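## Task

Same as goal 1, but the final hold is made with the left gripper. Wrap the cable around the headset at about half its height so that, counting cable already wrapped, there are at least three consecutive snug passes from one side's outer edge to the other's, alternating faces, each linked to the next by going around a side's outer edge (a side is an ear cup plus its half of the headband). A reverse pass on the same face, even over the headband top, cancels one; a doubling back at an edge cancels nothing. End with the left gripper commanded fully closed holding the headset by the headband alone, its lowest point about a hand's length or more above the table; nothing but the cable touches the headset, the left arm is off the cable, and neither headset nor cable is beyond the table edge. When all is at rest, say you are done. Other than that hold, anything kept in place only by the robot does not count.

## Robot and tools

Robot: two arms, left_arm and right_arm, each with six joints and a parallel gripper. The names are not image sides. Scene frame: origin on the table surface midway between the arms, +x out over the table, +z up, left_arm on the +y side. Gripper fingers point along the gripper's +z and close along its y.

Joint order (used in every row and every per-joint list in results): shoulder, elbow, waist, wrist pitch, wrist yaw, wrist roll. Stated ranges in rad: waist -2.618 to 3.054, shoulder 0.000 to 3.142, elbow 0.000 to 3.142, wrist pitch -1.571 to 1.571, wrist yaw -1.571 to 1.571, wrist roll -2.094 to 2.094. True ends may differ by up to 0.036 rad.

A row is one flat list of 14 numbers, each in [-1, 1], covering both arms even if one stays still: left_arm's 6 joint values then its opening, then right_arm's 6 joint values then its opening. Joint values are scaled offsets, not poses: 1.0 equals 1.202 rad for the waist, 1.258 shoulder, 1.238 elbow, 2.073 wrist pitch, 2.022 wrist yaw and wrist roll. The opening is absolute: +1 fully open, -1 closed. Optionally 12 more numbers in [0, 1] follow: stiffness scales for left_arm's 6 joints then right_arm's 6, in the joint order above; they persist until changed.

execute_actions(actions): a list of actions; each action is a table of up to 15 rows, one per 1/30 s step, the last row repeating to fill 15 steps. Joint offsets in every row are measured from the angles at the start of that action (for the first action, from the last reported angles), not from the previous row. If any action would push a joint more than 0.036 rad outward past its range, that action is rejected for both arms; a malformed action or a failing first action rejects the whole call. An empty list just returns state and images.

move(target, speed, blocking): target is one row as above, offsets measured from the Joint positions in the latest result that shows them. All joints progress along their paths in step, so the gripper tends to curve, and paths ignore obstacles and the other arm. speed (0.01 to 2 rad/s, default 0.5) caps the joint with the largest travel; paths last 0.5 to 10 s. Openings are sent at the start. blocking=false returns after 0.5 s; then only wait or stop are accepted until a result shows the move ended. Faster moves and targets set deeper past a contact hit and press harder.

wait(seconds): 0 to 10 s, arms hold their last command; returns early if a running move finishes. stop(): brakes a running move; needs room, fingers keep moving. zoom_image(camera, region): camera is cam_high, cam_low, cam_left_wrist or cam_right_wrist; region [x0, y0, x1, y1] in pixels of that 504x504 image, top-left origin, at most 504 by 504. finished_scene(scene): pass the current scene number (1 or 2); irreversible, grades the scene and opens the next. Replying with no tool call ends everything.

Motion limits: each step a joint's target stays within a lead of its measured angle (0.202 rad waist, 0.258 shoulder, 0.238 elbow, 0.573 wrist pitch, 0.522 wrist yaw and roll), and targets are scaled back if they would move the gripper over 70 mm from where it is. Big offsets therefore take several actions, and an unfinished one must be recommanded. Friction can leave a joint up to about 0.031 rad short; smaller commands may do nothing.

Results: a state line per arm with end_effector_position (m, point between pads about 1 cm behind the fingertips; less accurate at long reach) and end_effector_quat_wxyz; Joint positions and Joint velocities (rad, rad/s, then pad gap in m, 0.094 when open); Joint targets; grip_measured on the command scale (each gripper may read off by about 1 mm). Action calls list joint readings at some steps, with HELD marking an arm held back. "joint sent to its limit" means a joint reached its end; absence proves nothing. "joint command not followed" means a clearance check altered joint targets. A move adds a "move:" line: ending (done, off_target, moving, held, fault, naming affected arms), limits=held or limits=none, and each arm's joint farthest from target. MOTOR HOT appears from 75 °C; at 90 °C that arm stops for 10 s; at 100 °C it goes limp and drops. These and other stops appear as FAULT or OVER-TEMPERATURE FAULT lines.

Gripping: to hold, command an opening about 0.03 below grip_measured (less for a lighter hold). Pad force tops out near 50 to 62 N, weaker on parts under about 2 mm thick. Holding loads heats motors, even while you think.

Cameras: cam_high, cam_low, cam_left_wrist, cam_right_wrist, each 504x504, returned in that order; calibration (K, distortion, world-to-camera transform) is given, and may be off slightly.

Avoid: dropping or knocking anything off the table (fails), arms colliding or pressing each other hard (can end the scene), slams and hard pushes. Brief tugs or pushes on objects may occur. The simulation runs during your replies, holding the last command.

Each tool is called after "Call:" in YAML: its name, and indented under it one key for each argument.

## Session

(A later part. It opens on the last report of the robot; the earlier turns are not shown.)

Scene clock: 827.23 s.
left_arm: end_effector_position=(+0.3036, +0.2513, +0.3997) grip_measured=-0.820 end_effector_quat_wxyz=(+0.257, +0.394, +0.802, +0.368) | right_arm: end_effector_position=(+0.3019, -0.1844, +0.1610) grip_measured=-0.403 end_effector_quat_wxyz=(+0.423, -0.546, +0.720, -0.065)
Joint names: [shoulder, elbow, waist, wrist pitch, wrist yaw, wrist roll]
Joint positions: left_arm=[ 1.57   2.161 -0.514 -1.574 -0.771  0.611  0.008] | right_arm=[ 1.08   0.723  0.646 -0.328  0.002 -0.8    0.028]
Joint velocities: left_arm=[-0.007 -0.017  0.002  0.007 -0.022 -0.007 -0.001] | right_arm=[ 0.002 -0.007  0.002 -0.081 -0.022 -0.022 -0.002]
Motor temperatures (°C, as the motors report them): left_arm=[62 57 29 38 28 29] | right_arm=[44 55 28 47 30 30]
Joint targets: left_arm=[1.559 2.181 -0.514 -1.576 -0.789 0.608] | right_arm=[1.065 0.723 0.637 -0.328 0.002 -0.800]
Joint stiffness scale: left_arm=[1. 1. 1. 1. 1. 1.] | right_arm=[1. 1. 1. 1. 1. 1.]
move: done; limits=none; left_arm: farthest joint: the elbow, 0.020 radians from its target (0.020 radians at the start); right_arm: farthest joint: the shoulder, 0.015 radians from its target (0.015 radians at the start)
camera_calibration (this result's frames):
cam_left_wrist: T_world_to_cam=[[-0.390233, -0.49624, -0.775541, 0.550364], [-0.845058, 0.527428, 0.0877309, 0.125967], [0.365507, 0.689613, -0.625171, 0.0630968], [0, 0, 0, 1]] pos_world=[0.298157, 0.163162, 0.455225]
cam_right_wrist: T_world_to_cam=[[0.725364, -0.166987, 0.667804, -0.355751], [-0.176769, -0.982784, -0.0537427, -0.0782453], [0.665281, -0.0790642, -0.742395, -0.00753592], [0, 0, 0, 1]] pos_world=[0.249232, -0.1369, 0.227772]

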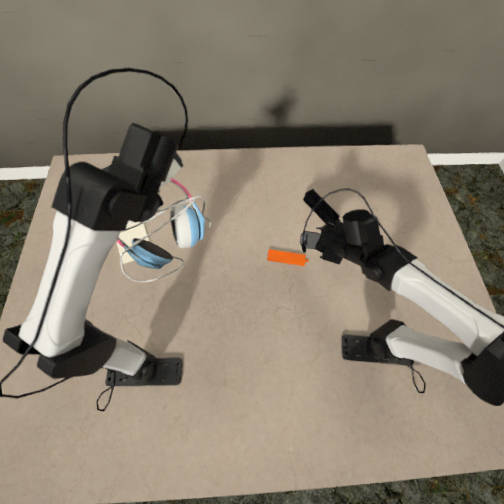

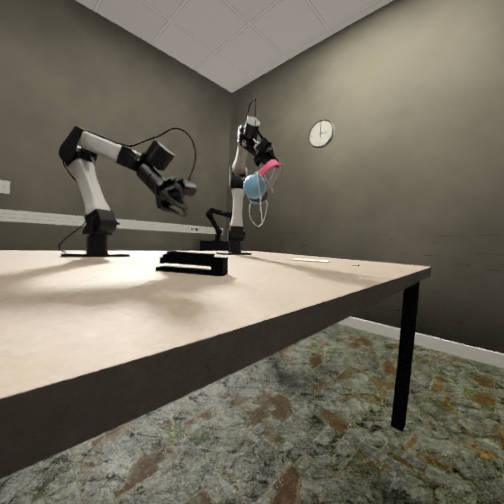

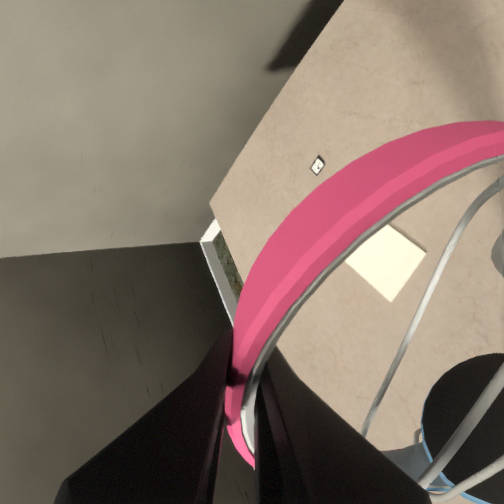

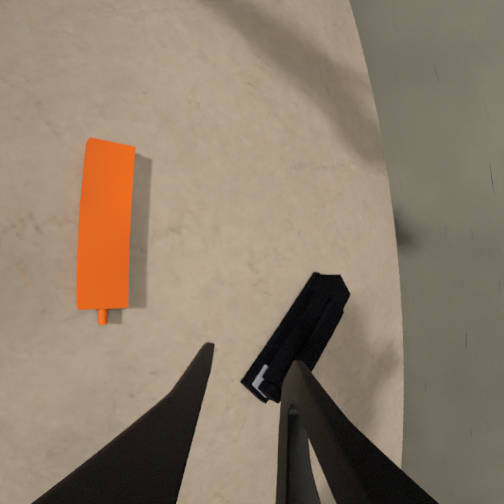

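Call:
move:
  target: [-0.009, -0.235, -0.131, -0.001, 0.341, -0.727, -1, -0.064, 0.642, 0.646, -0.478, 0, -0.385, -1]
  speed: 0.7

Call:
zoom_image:
  camera: "cam_high"
  region: [170, 170, 330, 330]

Call:
zoom_image:
  camera: "cam_low"
  region: [170, 130, 310, 270]

Scene clock: 896.90 s.
left_arm: end_effector_position=(+0.2338, +0.1208, +0.2749) grip_measured=-0.822 end_effector_quat_wxyz=(+0.144, -0.081, +0.984, -0.068) | right_arm: end_effector_position=(+0.0782, -0.1194, +0.3270) grip_measured=-0.985 end_effector_quat_wxyz=(-0.366, +0.918, -0.142, +0.058)
Joint names: [shoulder, elbow, waist, wrist pitch, wrist yaw, wrist roll]
Joint positions: left_arm=[ 1.57   1.877 -0.662 -1.575 -0.103 -0.844  0.008] | right_arm=[ 1.01   1.501  1.412 -1.303  0.002 -1.574  0.001]
Joint velocities: left_arm=[-0.012  0.007 -0.007  0.051 -0.066  0.051 -0.   ] | right_arm=[-0.012  0.022  0.017  0.051 -0.037  0.007  0.001]
Motor temperatures (°C, as the motors report them): left_arm=[58 56 29 40 28 29] | right_arm=[43 56 28 47 30 30]
Joint targets: left_arm=[1.559 1.870 -0.671 -1.576 -0.082 -0.859] | right_arm=[1.000 1.517 1.423 -1.319 0.001 -1.578]
Joint stiffness scale: left_arm=[1. 1. 1. 1. 1. 1.] | right_arm=[1. 1. 1. 1. 1. 1.]
move: off_target (left_arm); limits=none; left_arm: farthest joint: the wrist yaw, 0.022 radians from its target (0.691 radians at the start); right_arm: farthest joint: the elbow, 0.017 radians from its target (0.795 radians at the start)
camera_calibration (this result's frames):
cam_left_wrist: T_world_to_cam=[[0.228507, -0.955434, 0.186896, 0.00781739], [-0.962707, -0.193198, 0.189393, 0.233314], [-0.144845, -0.223204, -0.96395, 0.423322], [0, 0, 0, 1]] pos_world=[0.284143, 0.147032, 0.362412]
cam_right_wrist: T_world_to_cam=[[-0.0286518, 0.752748, 0.657685, -0.121404], [0.779295, -0.395229, 0.486306, -0.226205], [0.626002, 0.526464, -0.575289, 0.290397], [0, 0, 0, 1]] pos_world=[-0.00898686, -0.1509, 0.356912]

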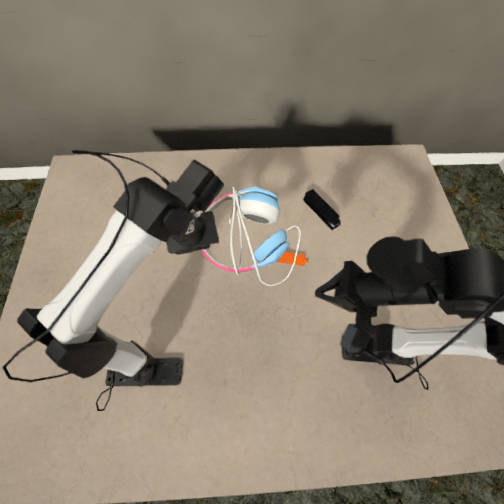

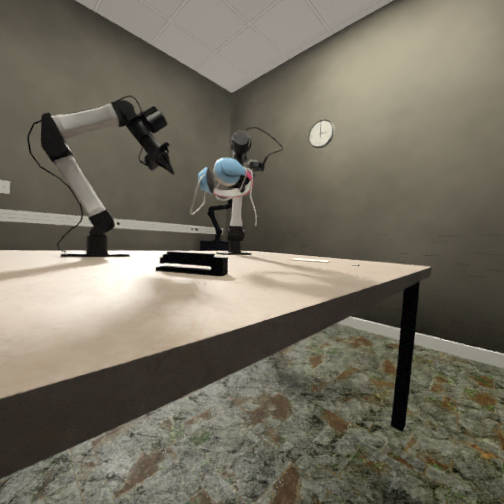

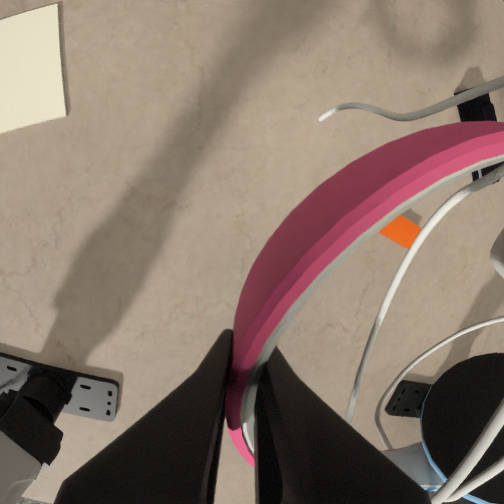

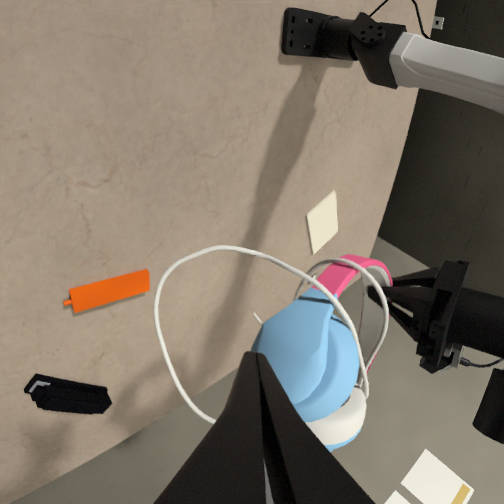

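Region (170, 170, 330, 330) of cam_high's 504x504 image, scaled by 3.150, with more detail than that image has.

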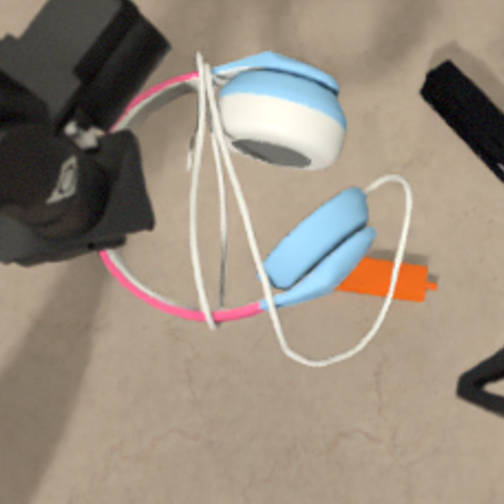

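Region (170, 130, 310, 270) of cam_low's 504x504 image, scaled by 3.600, with more detail than that image has.

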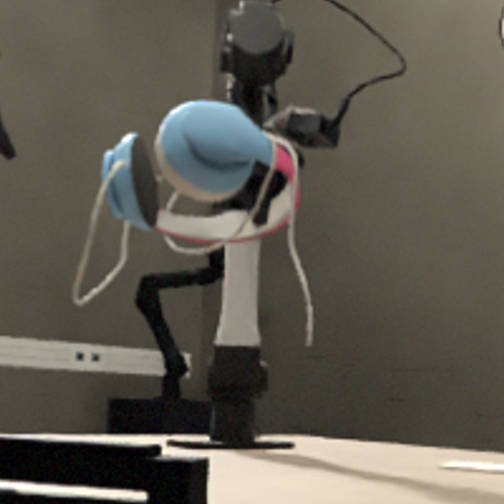

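Call:
move:
  target: [-0.009, -0.005, -0.007, 0, 0.01, -0.007, -1, 0.618, 0.455, -0.077, 0.098, 0, 0, -1]
  speed: 0.5

Call:
zoom_image:
  camera: "cam_high"
  region: [170, 170, 330, 330]

Call:
zoom_image:
  camera: "cam_low"
  region: [170, 110, 310, 250]

Scene clock: 966.30 s.
left_arm: end_effector_position=(+0.2339, +0.1208, +0.2749) grip_measured=-0.822 end_effector_quat_wxyz=(+0.144, -0.081, +0.984, -0.068) | right_arm: end_effector_position=(+0.1809, +0.0790, +0.3079) grip_measured=-0.985 end_effector_quat_wxyz=(-0.344, +0.919, -0.181, +0.070)
Joint names: [shoulder, elbow, waist, wrist pitch, wrist yaw, wrist roll]
Joint positions: left_arm=[ 1.57   1.877 -0.662 -1.575 -0.104 -0.845  0.008] | right_arm=[ 1.783  2.047  1.329 -1.117  0.002 -1.574  0.001]
Joint velocities: left_arm=[ 0.017  0.002  0.002 -0.051 -0.081  0.037 -0.   ] | right_arm=[-0.022  0.002  0.007 -0.037 -0.007 -0.066 -0.   ]
Motor temperatures (°C, as the motors report them): left_arm=[58 53 29 38 28 29] | right_arm=[40 55 28 45 30 30]
Joint targets: left_arm=[1.559 1.871 -0.670 -1.574 -0.083 -0.858] | right_arm=[1.787 2.065 1.319 -1.100 0.002 -1.574]
Joint stiffness scale: left_arm=[1. 1. 1. 1. 1. 1.] | right_arm=[1. 1. 1. 1. 1. 1.]
move: off_target (left_arm); limits=none; left_arm: farthest joint: the wrist yaw, 0.021 radians from its target (0.020 radians at the start); right_arm: farthest joint: the elbow, 0.018 radians from its target (0.563 radians at the start)
camera_calibration (this result's frames):
cam_left_wrist: T_world_to_cam=[[0.229634, -0.955149, 0.186975, 0.00753629], [-0.962494, -0.194343, 0.189302, 0.233475], [-0.144474, -0.223433, -0.963953, 0.423287], [0, 0, 0, 1]] pos_world=[0.284142, 0.147149, 0.362422]
cam_right_wrist: T_world_to_cam=[[0.0431119, 0.777119, 0.627875, -0.260976], [0.751802, -0.439132, 0.491891, -0.211821], [0.657978, 0.450831, -0.603171, 0.11947], [0, 0, 0, 1]] pos_world=[0.0918899, 0.0559315, 0.340114]

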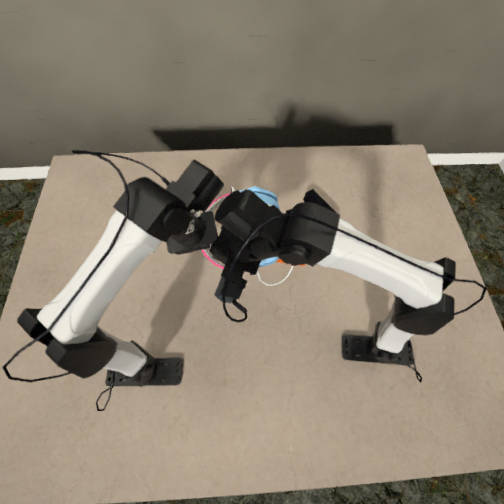

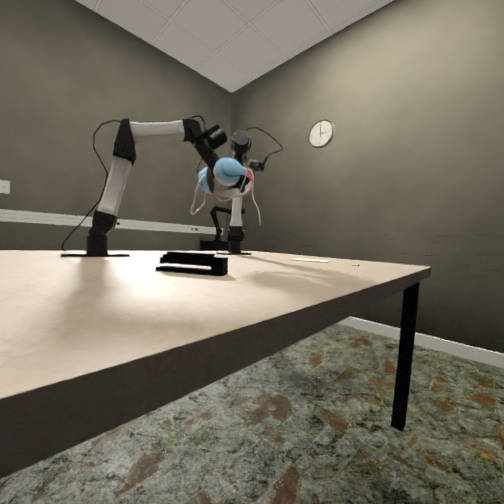

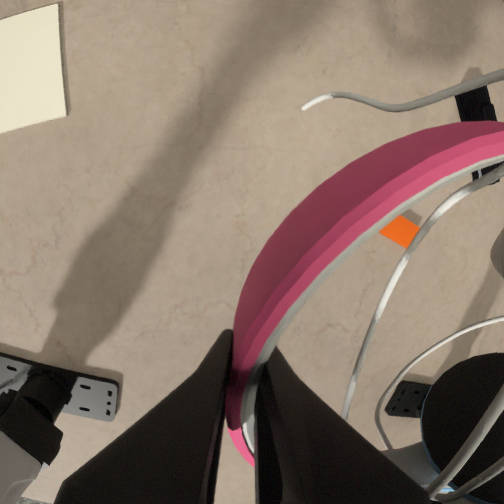

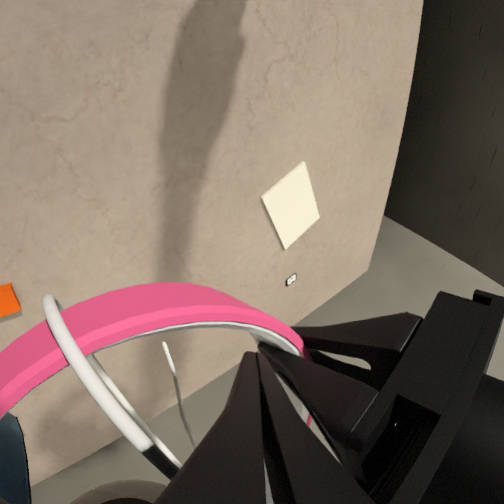

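Region (170, 170, 330, 330) of cam_high's 504x504 image, scaled by 3.150, with more detail than that image has.

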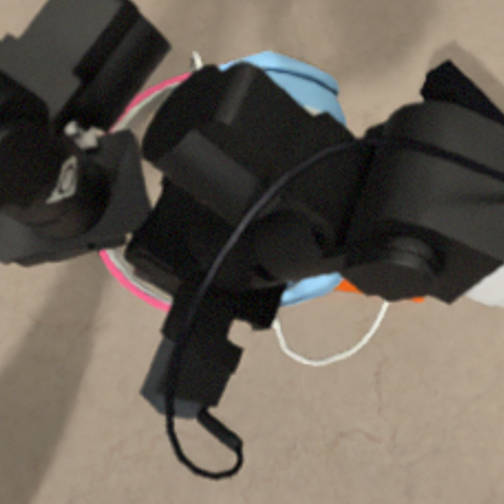

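Region (170, 110, 310, 250) of cam_low's 504x504 image, scaled by 3.600, with more detail than that image has.

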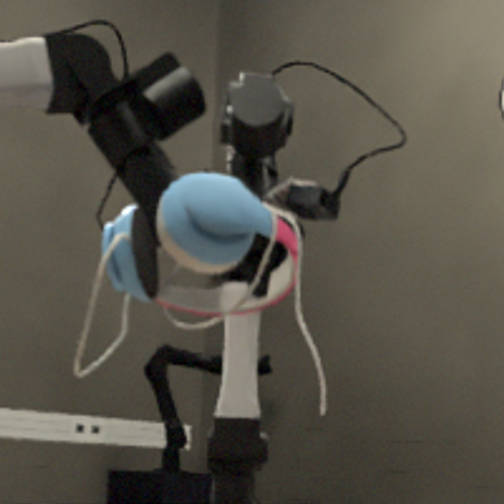

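Call:
move:
  target: [-0.009, -0.005, -0.007, 0, 0.01, -0.007, -1, 0.003, 0.014, -0.031, -0.033, 0, 0, -1]
  speed: 0.15

Scene clock: 1007.33 s.
left_arm: end_effector_position=(+0.2340, +0.1210, +0.2750) grip_measured=-0.822 end_effector_quat_wxyz=(+0.144, -0.087, +0.983, -0.069) | right_arm: end_effector_position=(+0.1863, +0.0749, +0.3065) grip_measured=-0.985 end_effector_quat_wxyz=(-0.340, +0.919, -0.187, +0.068)
Joint names: [shoulder, elbow, waist, wrist pitch, wrist yaw, wrist roll]
Joint positions: left_arm=[ 1.57   1.877 -0.662 -1.575 -0.105 -0.856  0.008] | right_arm=[ 1.783  2.047  1.312 -1.126 -0.006 -1.574  0.001]
Joint velocities: left_arm=[-0.017 -0.022  0.022 -0.037  0.022 -0.022 -0.   ] | right_arm=[ 0.007  0.002 -0.002 -0.081 -0.081 -0.037 -0.   ]
Motor temperatures (°C, as the motors report them): left_arm=[58 53 29 38 28 29] | right_arm=[49 57 28 46 30 30]
Joint targets: left_arm=[1.559 1.871 -0.670 -1.575 -0.084 -0.859] | right_arm=[1.787 2.064 1.292 -1.185 0.002 -1.574]
Joint stiffness scale: left_arm=[1. 1. 1. 1. 1. 1.] | right_arm=[1. 1. 1. 1. 1. 1.]
move: off_target (left_arm, right_arm); limits=none; left_arm: farthest joint: the wrist yaw, 0.021 radians from its target (0.020 radians at the start); right_arm: farthest joint: the wrist pitch, 0.059 radians from its target (0.068 radians at the start)
camera_calibration (this result's frames):
cam_left_wrist: T_world_to_cam=[[0.240072, -0.952147, 0.189162, 0.00424535], [-0.960234, -0.204307, 0.190287, 0.234024], [-0.142534, -0.227322, -0.963332, 0.423203], [0, 0, 0, 1]] pos_world=[0.284019, 0.148058, 0.362351]
cam_right_wrist: T_world_to_cam=[[0.0583597, 0.780182, 0.622825, -0.25862], [0.751316, -0.445143, 0.487208, -0.21494], [0.657357, 0.439505, -0.612142, 0.120627], [0, 0, 0, 1]] pos_world=[0.0972861, 0.0530751, 0.339637]

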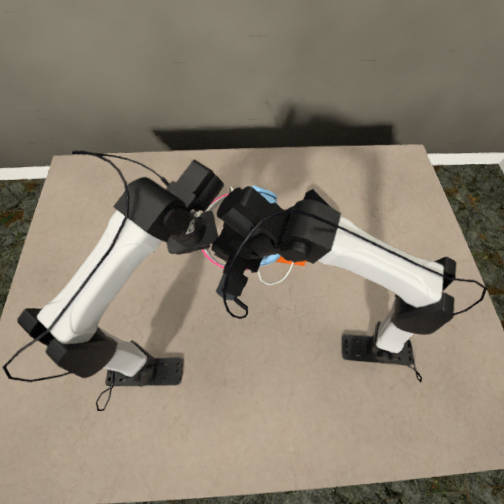

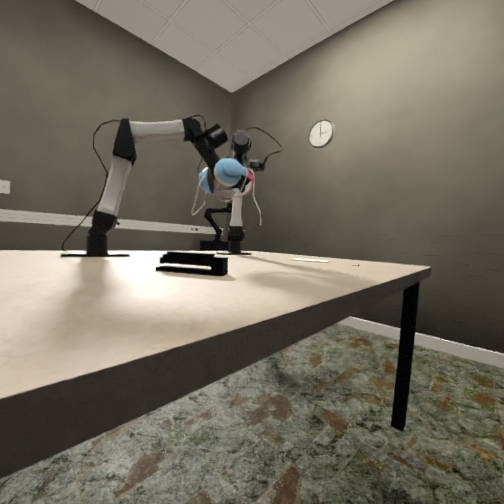

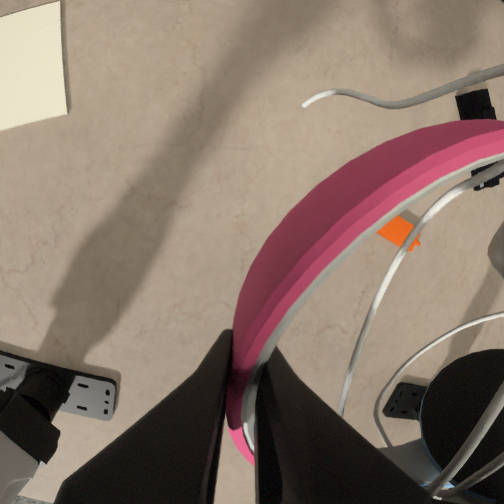

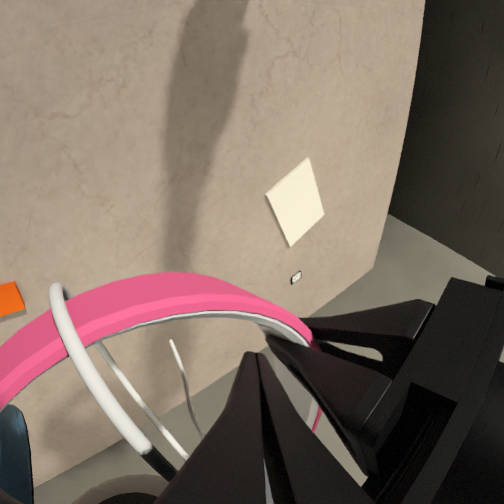

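Call:
move:
  target: [-0.009, -0.005, -0.007, 0, 0.01, 0, -1, -0.04, 0.014, 0.1015, 0.0125, 0.003, 0, -1]
  speed: 0.15

Call:
zoom_image:
  camera: "cam_high"
  region: [170, 190, 330, 350]

Scene clock: 1050.07 s.
left_arm: end_effector_position=(+0.2343, +0.1209, +0.2744) grip_measured=-0.822 end_effector_quat_wxyz=(+0.144, -0.087, +0.984, -0.068) | right_arm: end_effector_position=(+0.1356, +0.0870, +0.3234) grip_measured=-0.985 end_effector_quat_wxyz=(-0.364, +0.921, -0.134, +0.051)
Joint names: [shoulder, elbow, waist, wrist pitch, wrist yaw, wrist roll]
Joint positions: left_arm=[ 1.572  1.877 -0.662 -1.575 -0.106 -0.855  0.008] | right_arm=[ 1.747  2.047  1.426 -1.118 -0.008 -1.574  0.001]
Joint velocities: left_arm=[-0.002 -0.017 -0.007 -0.007 -0.037 -0.037 -0.001] | right_arm=[ 0.002 -0.007  0.002  0.022  0.007  0.022  0.001]
Motor temperatures (°C, as the motors report them): left_arm=[57 52 29 38 28 29] | right_arm=[51 58 29 42 30 30]
Joint targets: left_arm=[1.558 1.871 -0.670 -1.575 -0.085 -0.856] | right_arm=[1.733 2.064 1.434 -1.100 -0.000 -1.574]
Joint stiffness scale: left_arm=[1. 1. 1. 1. 1. 1.] | right_arm=[1. 1. 1. 1. 1. 1.]
move: off_target (left_arm); limits=none; left_arm: farthest joint: the wrist yaw, 0.021 radians from its target (0.020 radians at the start); right_arm: farthest joint: the elbow, 0.018 radians from its target (0.018 radians at the start)
camera_calibration (this result's frames):
cam_left_wrist: T_world_to_cam=[[0.23977, -0.952643, 0.187032, 0.00489641], [-0.960162, -0.204212, 0.190754, 0.234254], [-0.143526, -0.225318, -0.963656, 0.422789], [0, 0, 0, 1]] pos_world=[0.284429, 0.147764, 0.361822]
cam_right_wrist: T_world_to_cam=[[-0.0387117, 0.754756, 0.654862, -0.27068], [0.791475, -0.376889, 0.481167, -0.189186], [0.609974, 0.536934, -0.582781, 0.147427], [0, 0, 0, 1]] pos_world=[0.0493304, 0.0538371, 0.354206]

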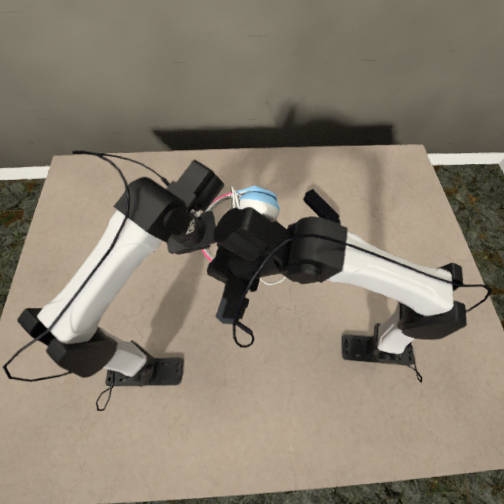

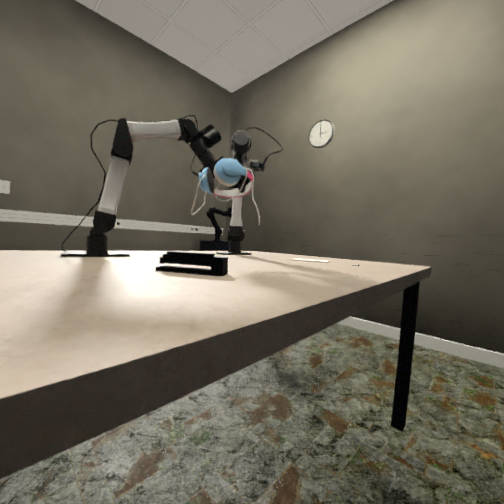

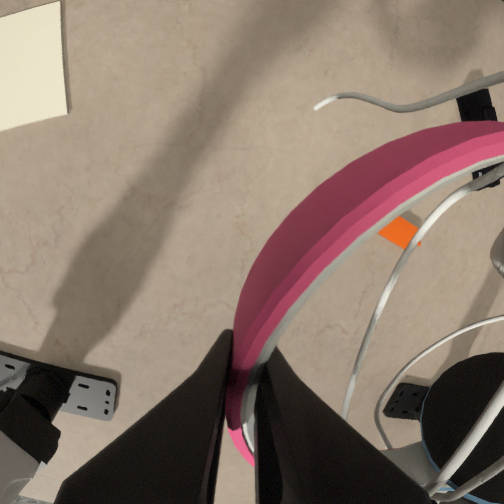

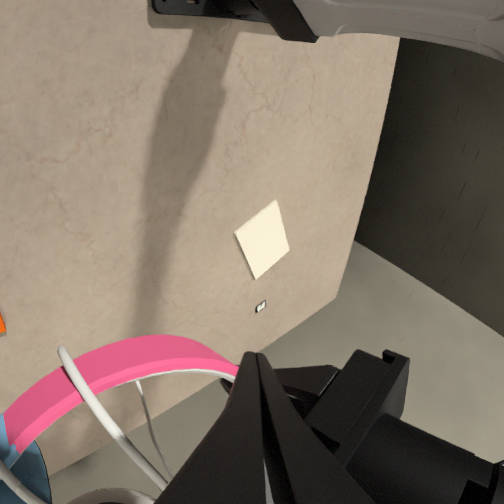

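Region (170, 190, 330, 350) of cam_high's 504x504 image, scaled by 3.150, with more detail than that image has.

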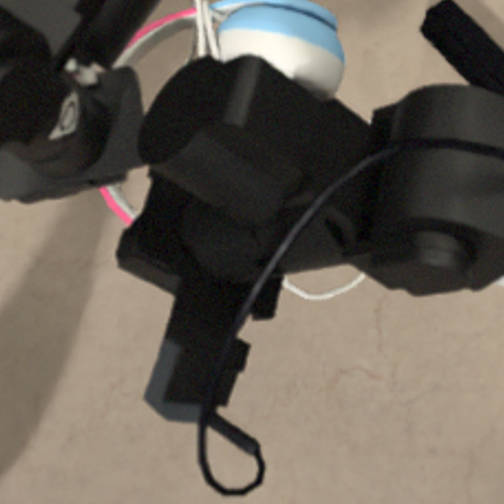

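Call:
move:
  target: [-0.011, -0.005, -0.007, 0, 0.01, 0, -1, -0.0795, -0.279, -0.04, 0.085, 0.004, 0, -1]
  speed: 0.25

Call:
zoom_image:
  camera: "cam_right_wrist"
  region: [60, 250, 380, 504]

Scene clock: 1087.57 s.
left_arm: end_effector_position=(+0.2356, +0.1226, +0.2746) grip_measured=-0.822 end_effector_quat_wxyz=(+0.148, -0.087, +0.983, -0.063) | right_arm: end_effector_position=(+0.1458, +0.0743, +0.2697) grip_measured=-0.986 end_effector_quat_wxyz=(-0.345, +0.925, -0.149, +0.054)
Joint names: [shoulder, elbow, waist, wrist pitch, wrist yaw, wrist roll]
Joint positions: left_arm=[ 1.572  1.877 -0.662 -1.575 -0.118 -0.855  0.008] | right_arm=[ 1.651  1.729  1.395 -0.935 -0.008 -1.574  0.001]
Joint velocities: left_arm=[-0.012  0.002 -0.007 -0.051 -0.007 -0.066 -0.   ] | right_arm=[-0.002  0.007 -0.017 -0.051 -0.007  0.066  0.   ]
Motor temperatures (°C, as the motors report them): left_arm=[57 52 29 38 28 29] | right_arm=[54 58 28 45 30 30]
Joint targets: left_arm=[1.558 1.871 -0.670 -1.575 -0.085 -0.855] | right_arm=[1.647 1.701 1.378 -0.942 0.001 -1.574]
Joint stiffness scale: left_arm=[1. 1. 1. 1. 1. 1.] | right_arm=[1. 1. 1. 1. 1. 1.]
move: off_target (left_arm, right_arm); limits=none; left_arm: farthest joint: the wrist yaw, 0.032 radians from its target (0.020 radians at the start); right_arm: farthest joint: the elbow, 0.027 radians from its target (0.345 radians at the start)
camera_calibration (this result's frames):
cam_left_wrist: T_world_to_cam=[[0.241564, -0.953545, 0.179995, 0.00777214], [-0.960906, -0.20919, 0.181382, 0.239186], [-0.135303, -0.216774, -0.9668, 0.421462], [0, 0, 0, 1]] pos_world=[0.284983, 0.148809, 0.362687]
cam_right_wrist: T_world_to_cam=[[-0.00785883, 0.778765, 0.627266, -0.224329], [0.785493, -0.383382, 0.485818, -0.176104], [0.618821, 0.496531, -0.608701, 0.125386], [0, 0, 0, 1]] pos_world=[0.0589739, 0.0449265, 0.302591]

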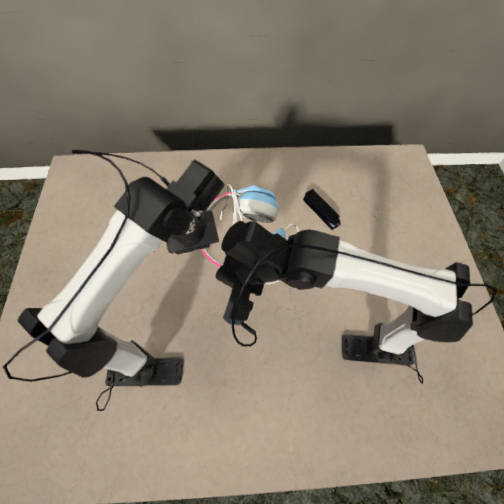

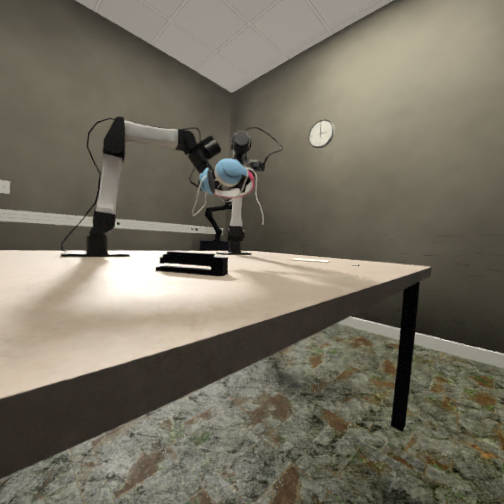

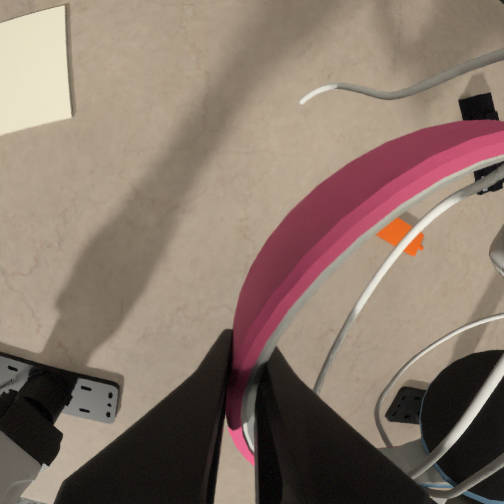

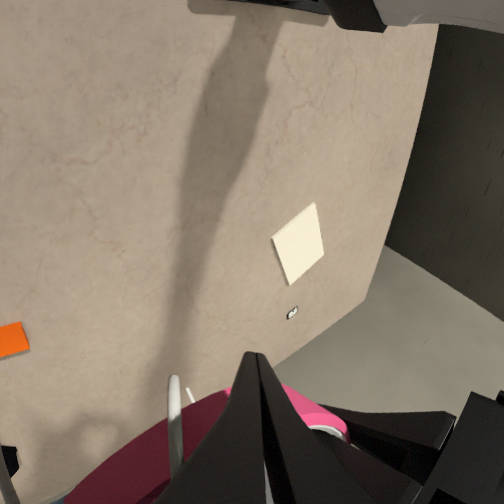

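Region (60, 250, 380, 504) of cam_right_wrist's 504x504 image, scaled by 1.575, with more detail than that image has; it fills the top 400 rows of this view, and the rest is white.

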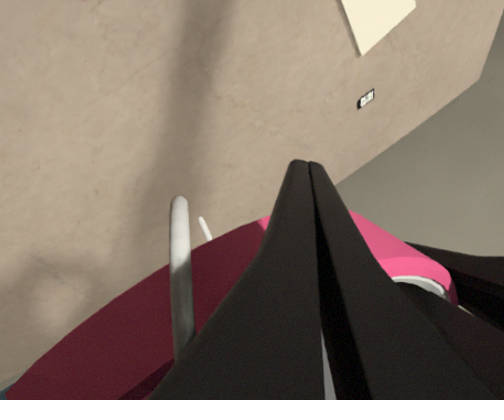

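Call:
move:
  target: [-0.011, -0.005, -0.007, 0, 0.016, 0, -1, -0.13, -0.135, -0.043, -0.003, 0.004, 0, -1]
  speed: 0.12

Call:
zoom_image:
  camera: "cam_high"
  region: [170, 170, 330, 330]

Scene clock: 1114.83 s.
left_arm: end_effector_position=(+0.2362, +0.1233, +0.2748) grip_measured=-0.822 end_effector_quat_wxyz=(+0.150, -0.089, +0.983, -0.061) | right_arm: end_effector_position=(+0.1446, +0.0334, +0.2721) grip_measured=-0.986 end_effector_quat_wxyz=(-0.348, +0.922, -0.162, +0.056)
Joint names: [shoulder, elbow, waist, wrist pitch, wrist yaw, wrist roll]
Joint positions: left_arm=[ 1.572  1.877 -0.662 -1.575 -0.124 -0.858  0.008] | right_arm=[ 1.499  1.582  1.362 -0.933 -0.016 -1.574  0.001]
Joint velocities: left_arm=[ 0.002 -0.007 -0.012  0.022 -0.007  0.037 -0.   ] | right_arm=[-0.012  0.002 -0.002 -0.022  0.022 -0.095 -0.001]
Motor temperatures (°C, as the motors report them): left_arm=[57 52 29 38 28 29] | right_arm=[53 54 28 44 30 30]
Joint targets: left_arm=[1.558 1.871 -0.670 -1.575 -0.086 -0.855] | right_arm=[1.487 1.562 1.343 -0.941 0.000 -1.574]
Joint stiffness scale: left_arm=[1. 1. 1. 1. 1. 1.] | right_arm=[1. 1. 1. 1. 1. 1.]
move: off_target (left_arm); limits=none; left_arm: farthest joint: the wrist yaw, 0.038 radians from its target (0.033 radians at the start); right_arm: farthest joint: the elbow, 0.020 radians from its target (0.167 radians at the start)
camera_calibration (this result's frames):
cam_left_wrist: T_world_to_cam=[[0.245016, -0.953121, 0.17756, 0.00814444], [-0.960594, -0.213861, 0.177547, 0.241459], [-0.131251, -0.214065, -0.967961, 0.420848], [0, 0, 0, 1]] pos_world=[0.285185, 0.14949, 0.363048]
cam_right_wrist: T_world_to_cam=[[0.015901, 0.773178, 0.63399, -0.199089], [0.776526, -0.408991, 0.479306, -0.188072], [0.629885, 0.484688, -0.606896, 0.146316], [0, 0, 0, 1]] pos_world=[0.0570462, 0.00609415, 0.305163]

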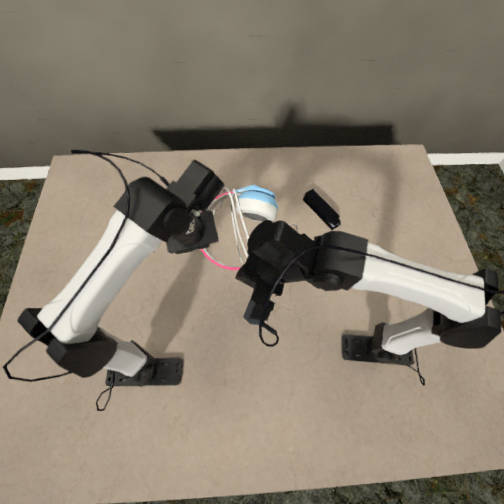

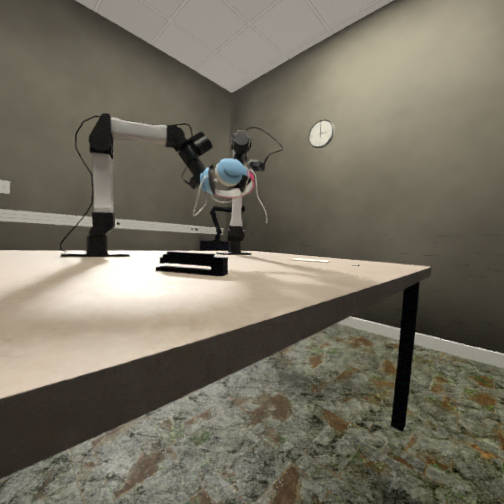

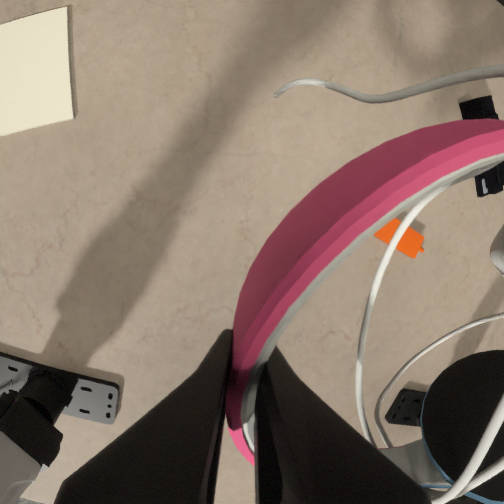

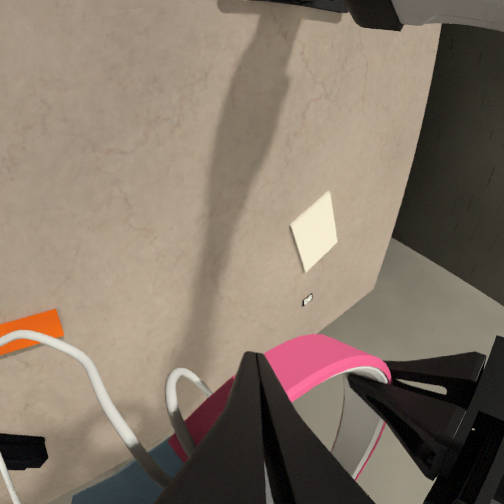

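Region (170, 170, 330, 330) of cam_high's 504x504 image, scaled by 3.150, with more detail than that image has.

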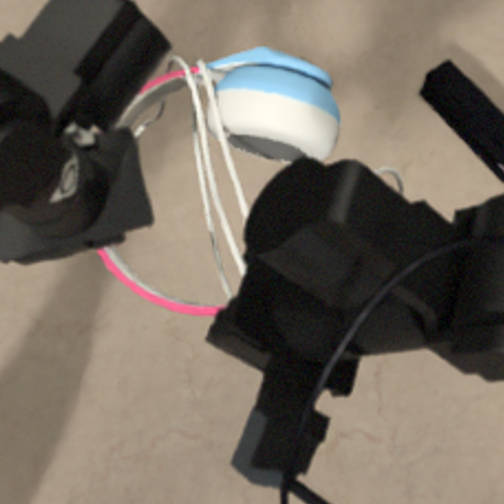

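Call:
move:
  target: [-0.011, -0.005, -0.007, 0, 0.018, 0, -1, -0.36, 0, 0.07, 0, 0.008, 0, -1]
  speed: 0.4

Call:
zoom_image:
  camera: "cam_high"
  region: [170, 170, 330, 330]

Call:
zoom_image:
  camera: "cam_low"
  region: [180, 140, 290, 250]

Scene clock: 1127.10 s.
left_arm: end_effector_position=(+0.2346, +0.1212, +0.2745) grip_measured=-0.822 end_effector_quat_wxyz=(+0.144, -0.088, +0.983, -0.067) | right_arm: end_effector_position=(+0.0875, -0.0605, +0.4226) grip_measured=-0.986 end_effector_quat_wxyz=(-0.547, +0.826, -0.114, +0.075)
Joint names: [shoulder, elbow, waist, wrist pitch, wrist yaw, wrist roll]
Joint positions: left_arm=[ 1.572  1.877 -0.662 -1.575 -0.108 -0.857  0.008] | right_arm=[ 1.049  1.582  1.435 -0.933 -0.009 -1.574  0.001]
Joint velocities: left_arm=[-0.002  0.007 -0.027  0.007 -0.022  0.037  0.001] | right_arm=[-0.007  0.007 -0.012  0.051 -0.022  0.007 -0.001]
Motor temperatures (°C, as the motors report them): left_arm=[57 52 29 38 28 29] | right_arm=[52 54 29 44 30 30]
Joint targets: left_arm=[1.558 1.871 -0.670 -1.574 -0.087 -0.858] | right_arm=[1.046 1.582 1.446 -0.933 -0.000 -1.574]
Joint stiffness scale: left_arm=[1. 1. 1. 1. 1. 1.] | right_arm=[1. 1. 1. 1. 1. 1.]
move: off_target (left_arm); limits=none; left_arm: farthest joint: the wrist yaw, 0.021 radians from its target (0.036 radians at the start); right_arm: farthest joint: the waist, 0.011 radians from its target (0.084 radians at the start)
camera_calibration (this result's frames):
cam_left_wrist: T_world_to_cam=[[0.241983, -0.952276, 0.186048, 0.00486906], [-0.959898, -0.206976, 0.189094, 0.235317], [-0.141562, -0.224345, -0.964173, 0.422519], [0, 0, 0, 1]] pos_world=[0.284515, 0.148132, 0.361978]
cam_right_wrist: T_world_to_cam=[[-0.138081, 0.43999, 0.887323, -0.334676], [0.744523, -0.544718, 0.385964, -0.220292], [0.653161, 0.713927, -0.252368, 0.181074], [0, 0, 0, 1]] pos_world=[-0.000470338, -0.102016, 0.427688]

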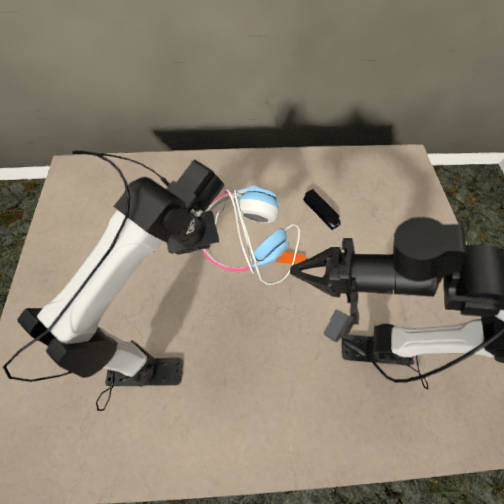

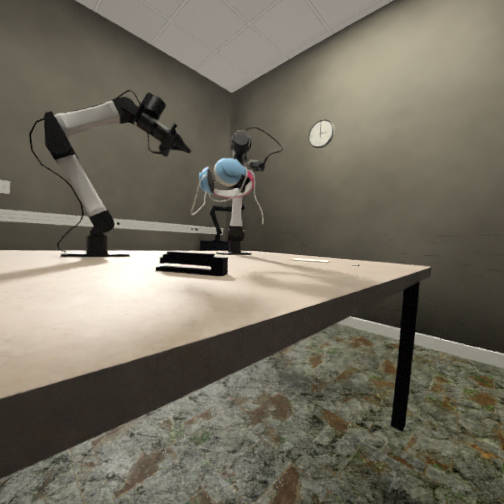

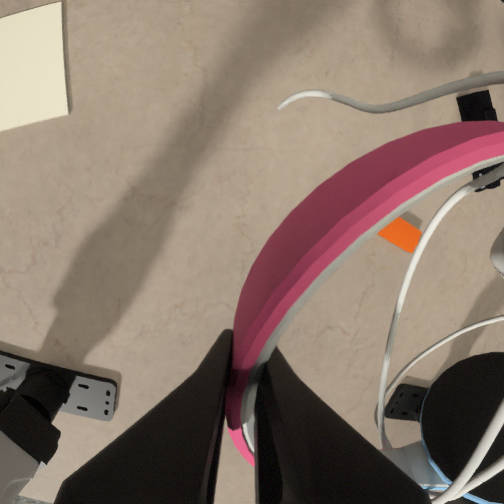

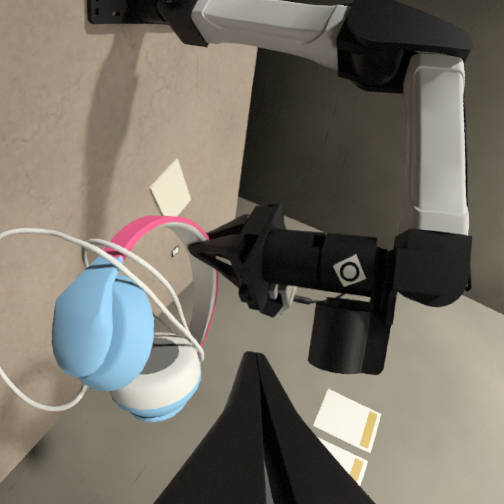

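Region (170, 170, 330, 330) of cam_high's 504x504 image, scaled by 3.150, with more detail than that image has.

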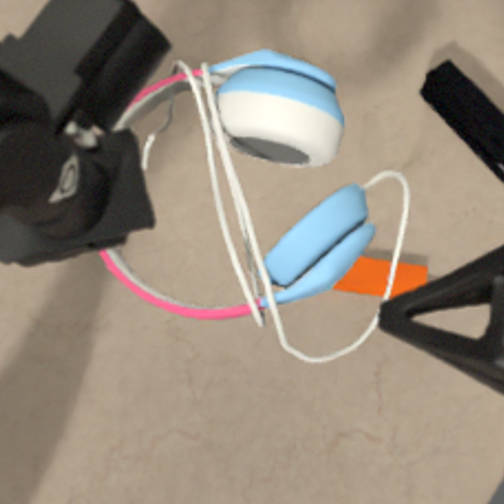

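Region (180, 140, 290, 250) of cam_low's 504x504 image, scaled by 4.582, with more detail than that image has.

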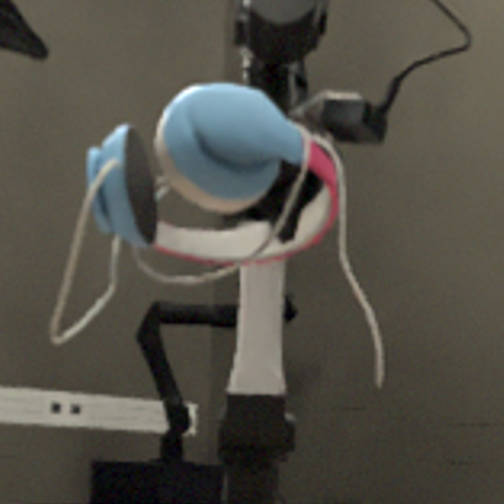

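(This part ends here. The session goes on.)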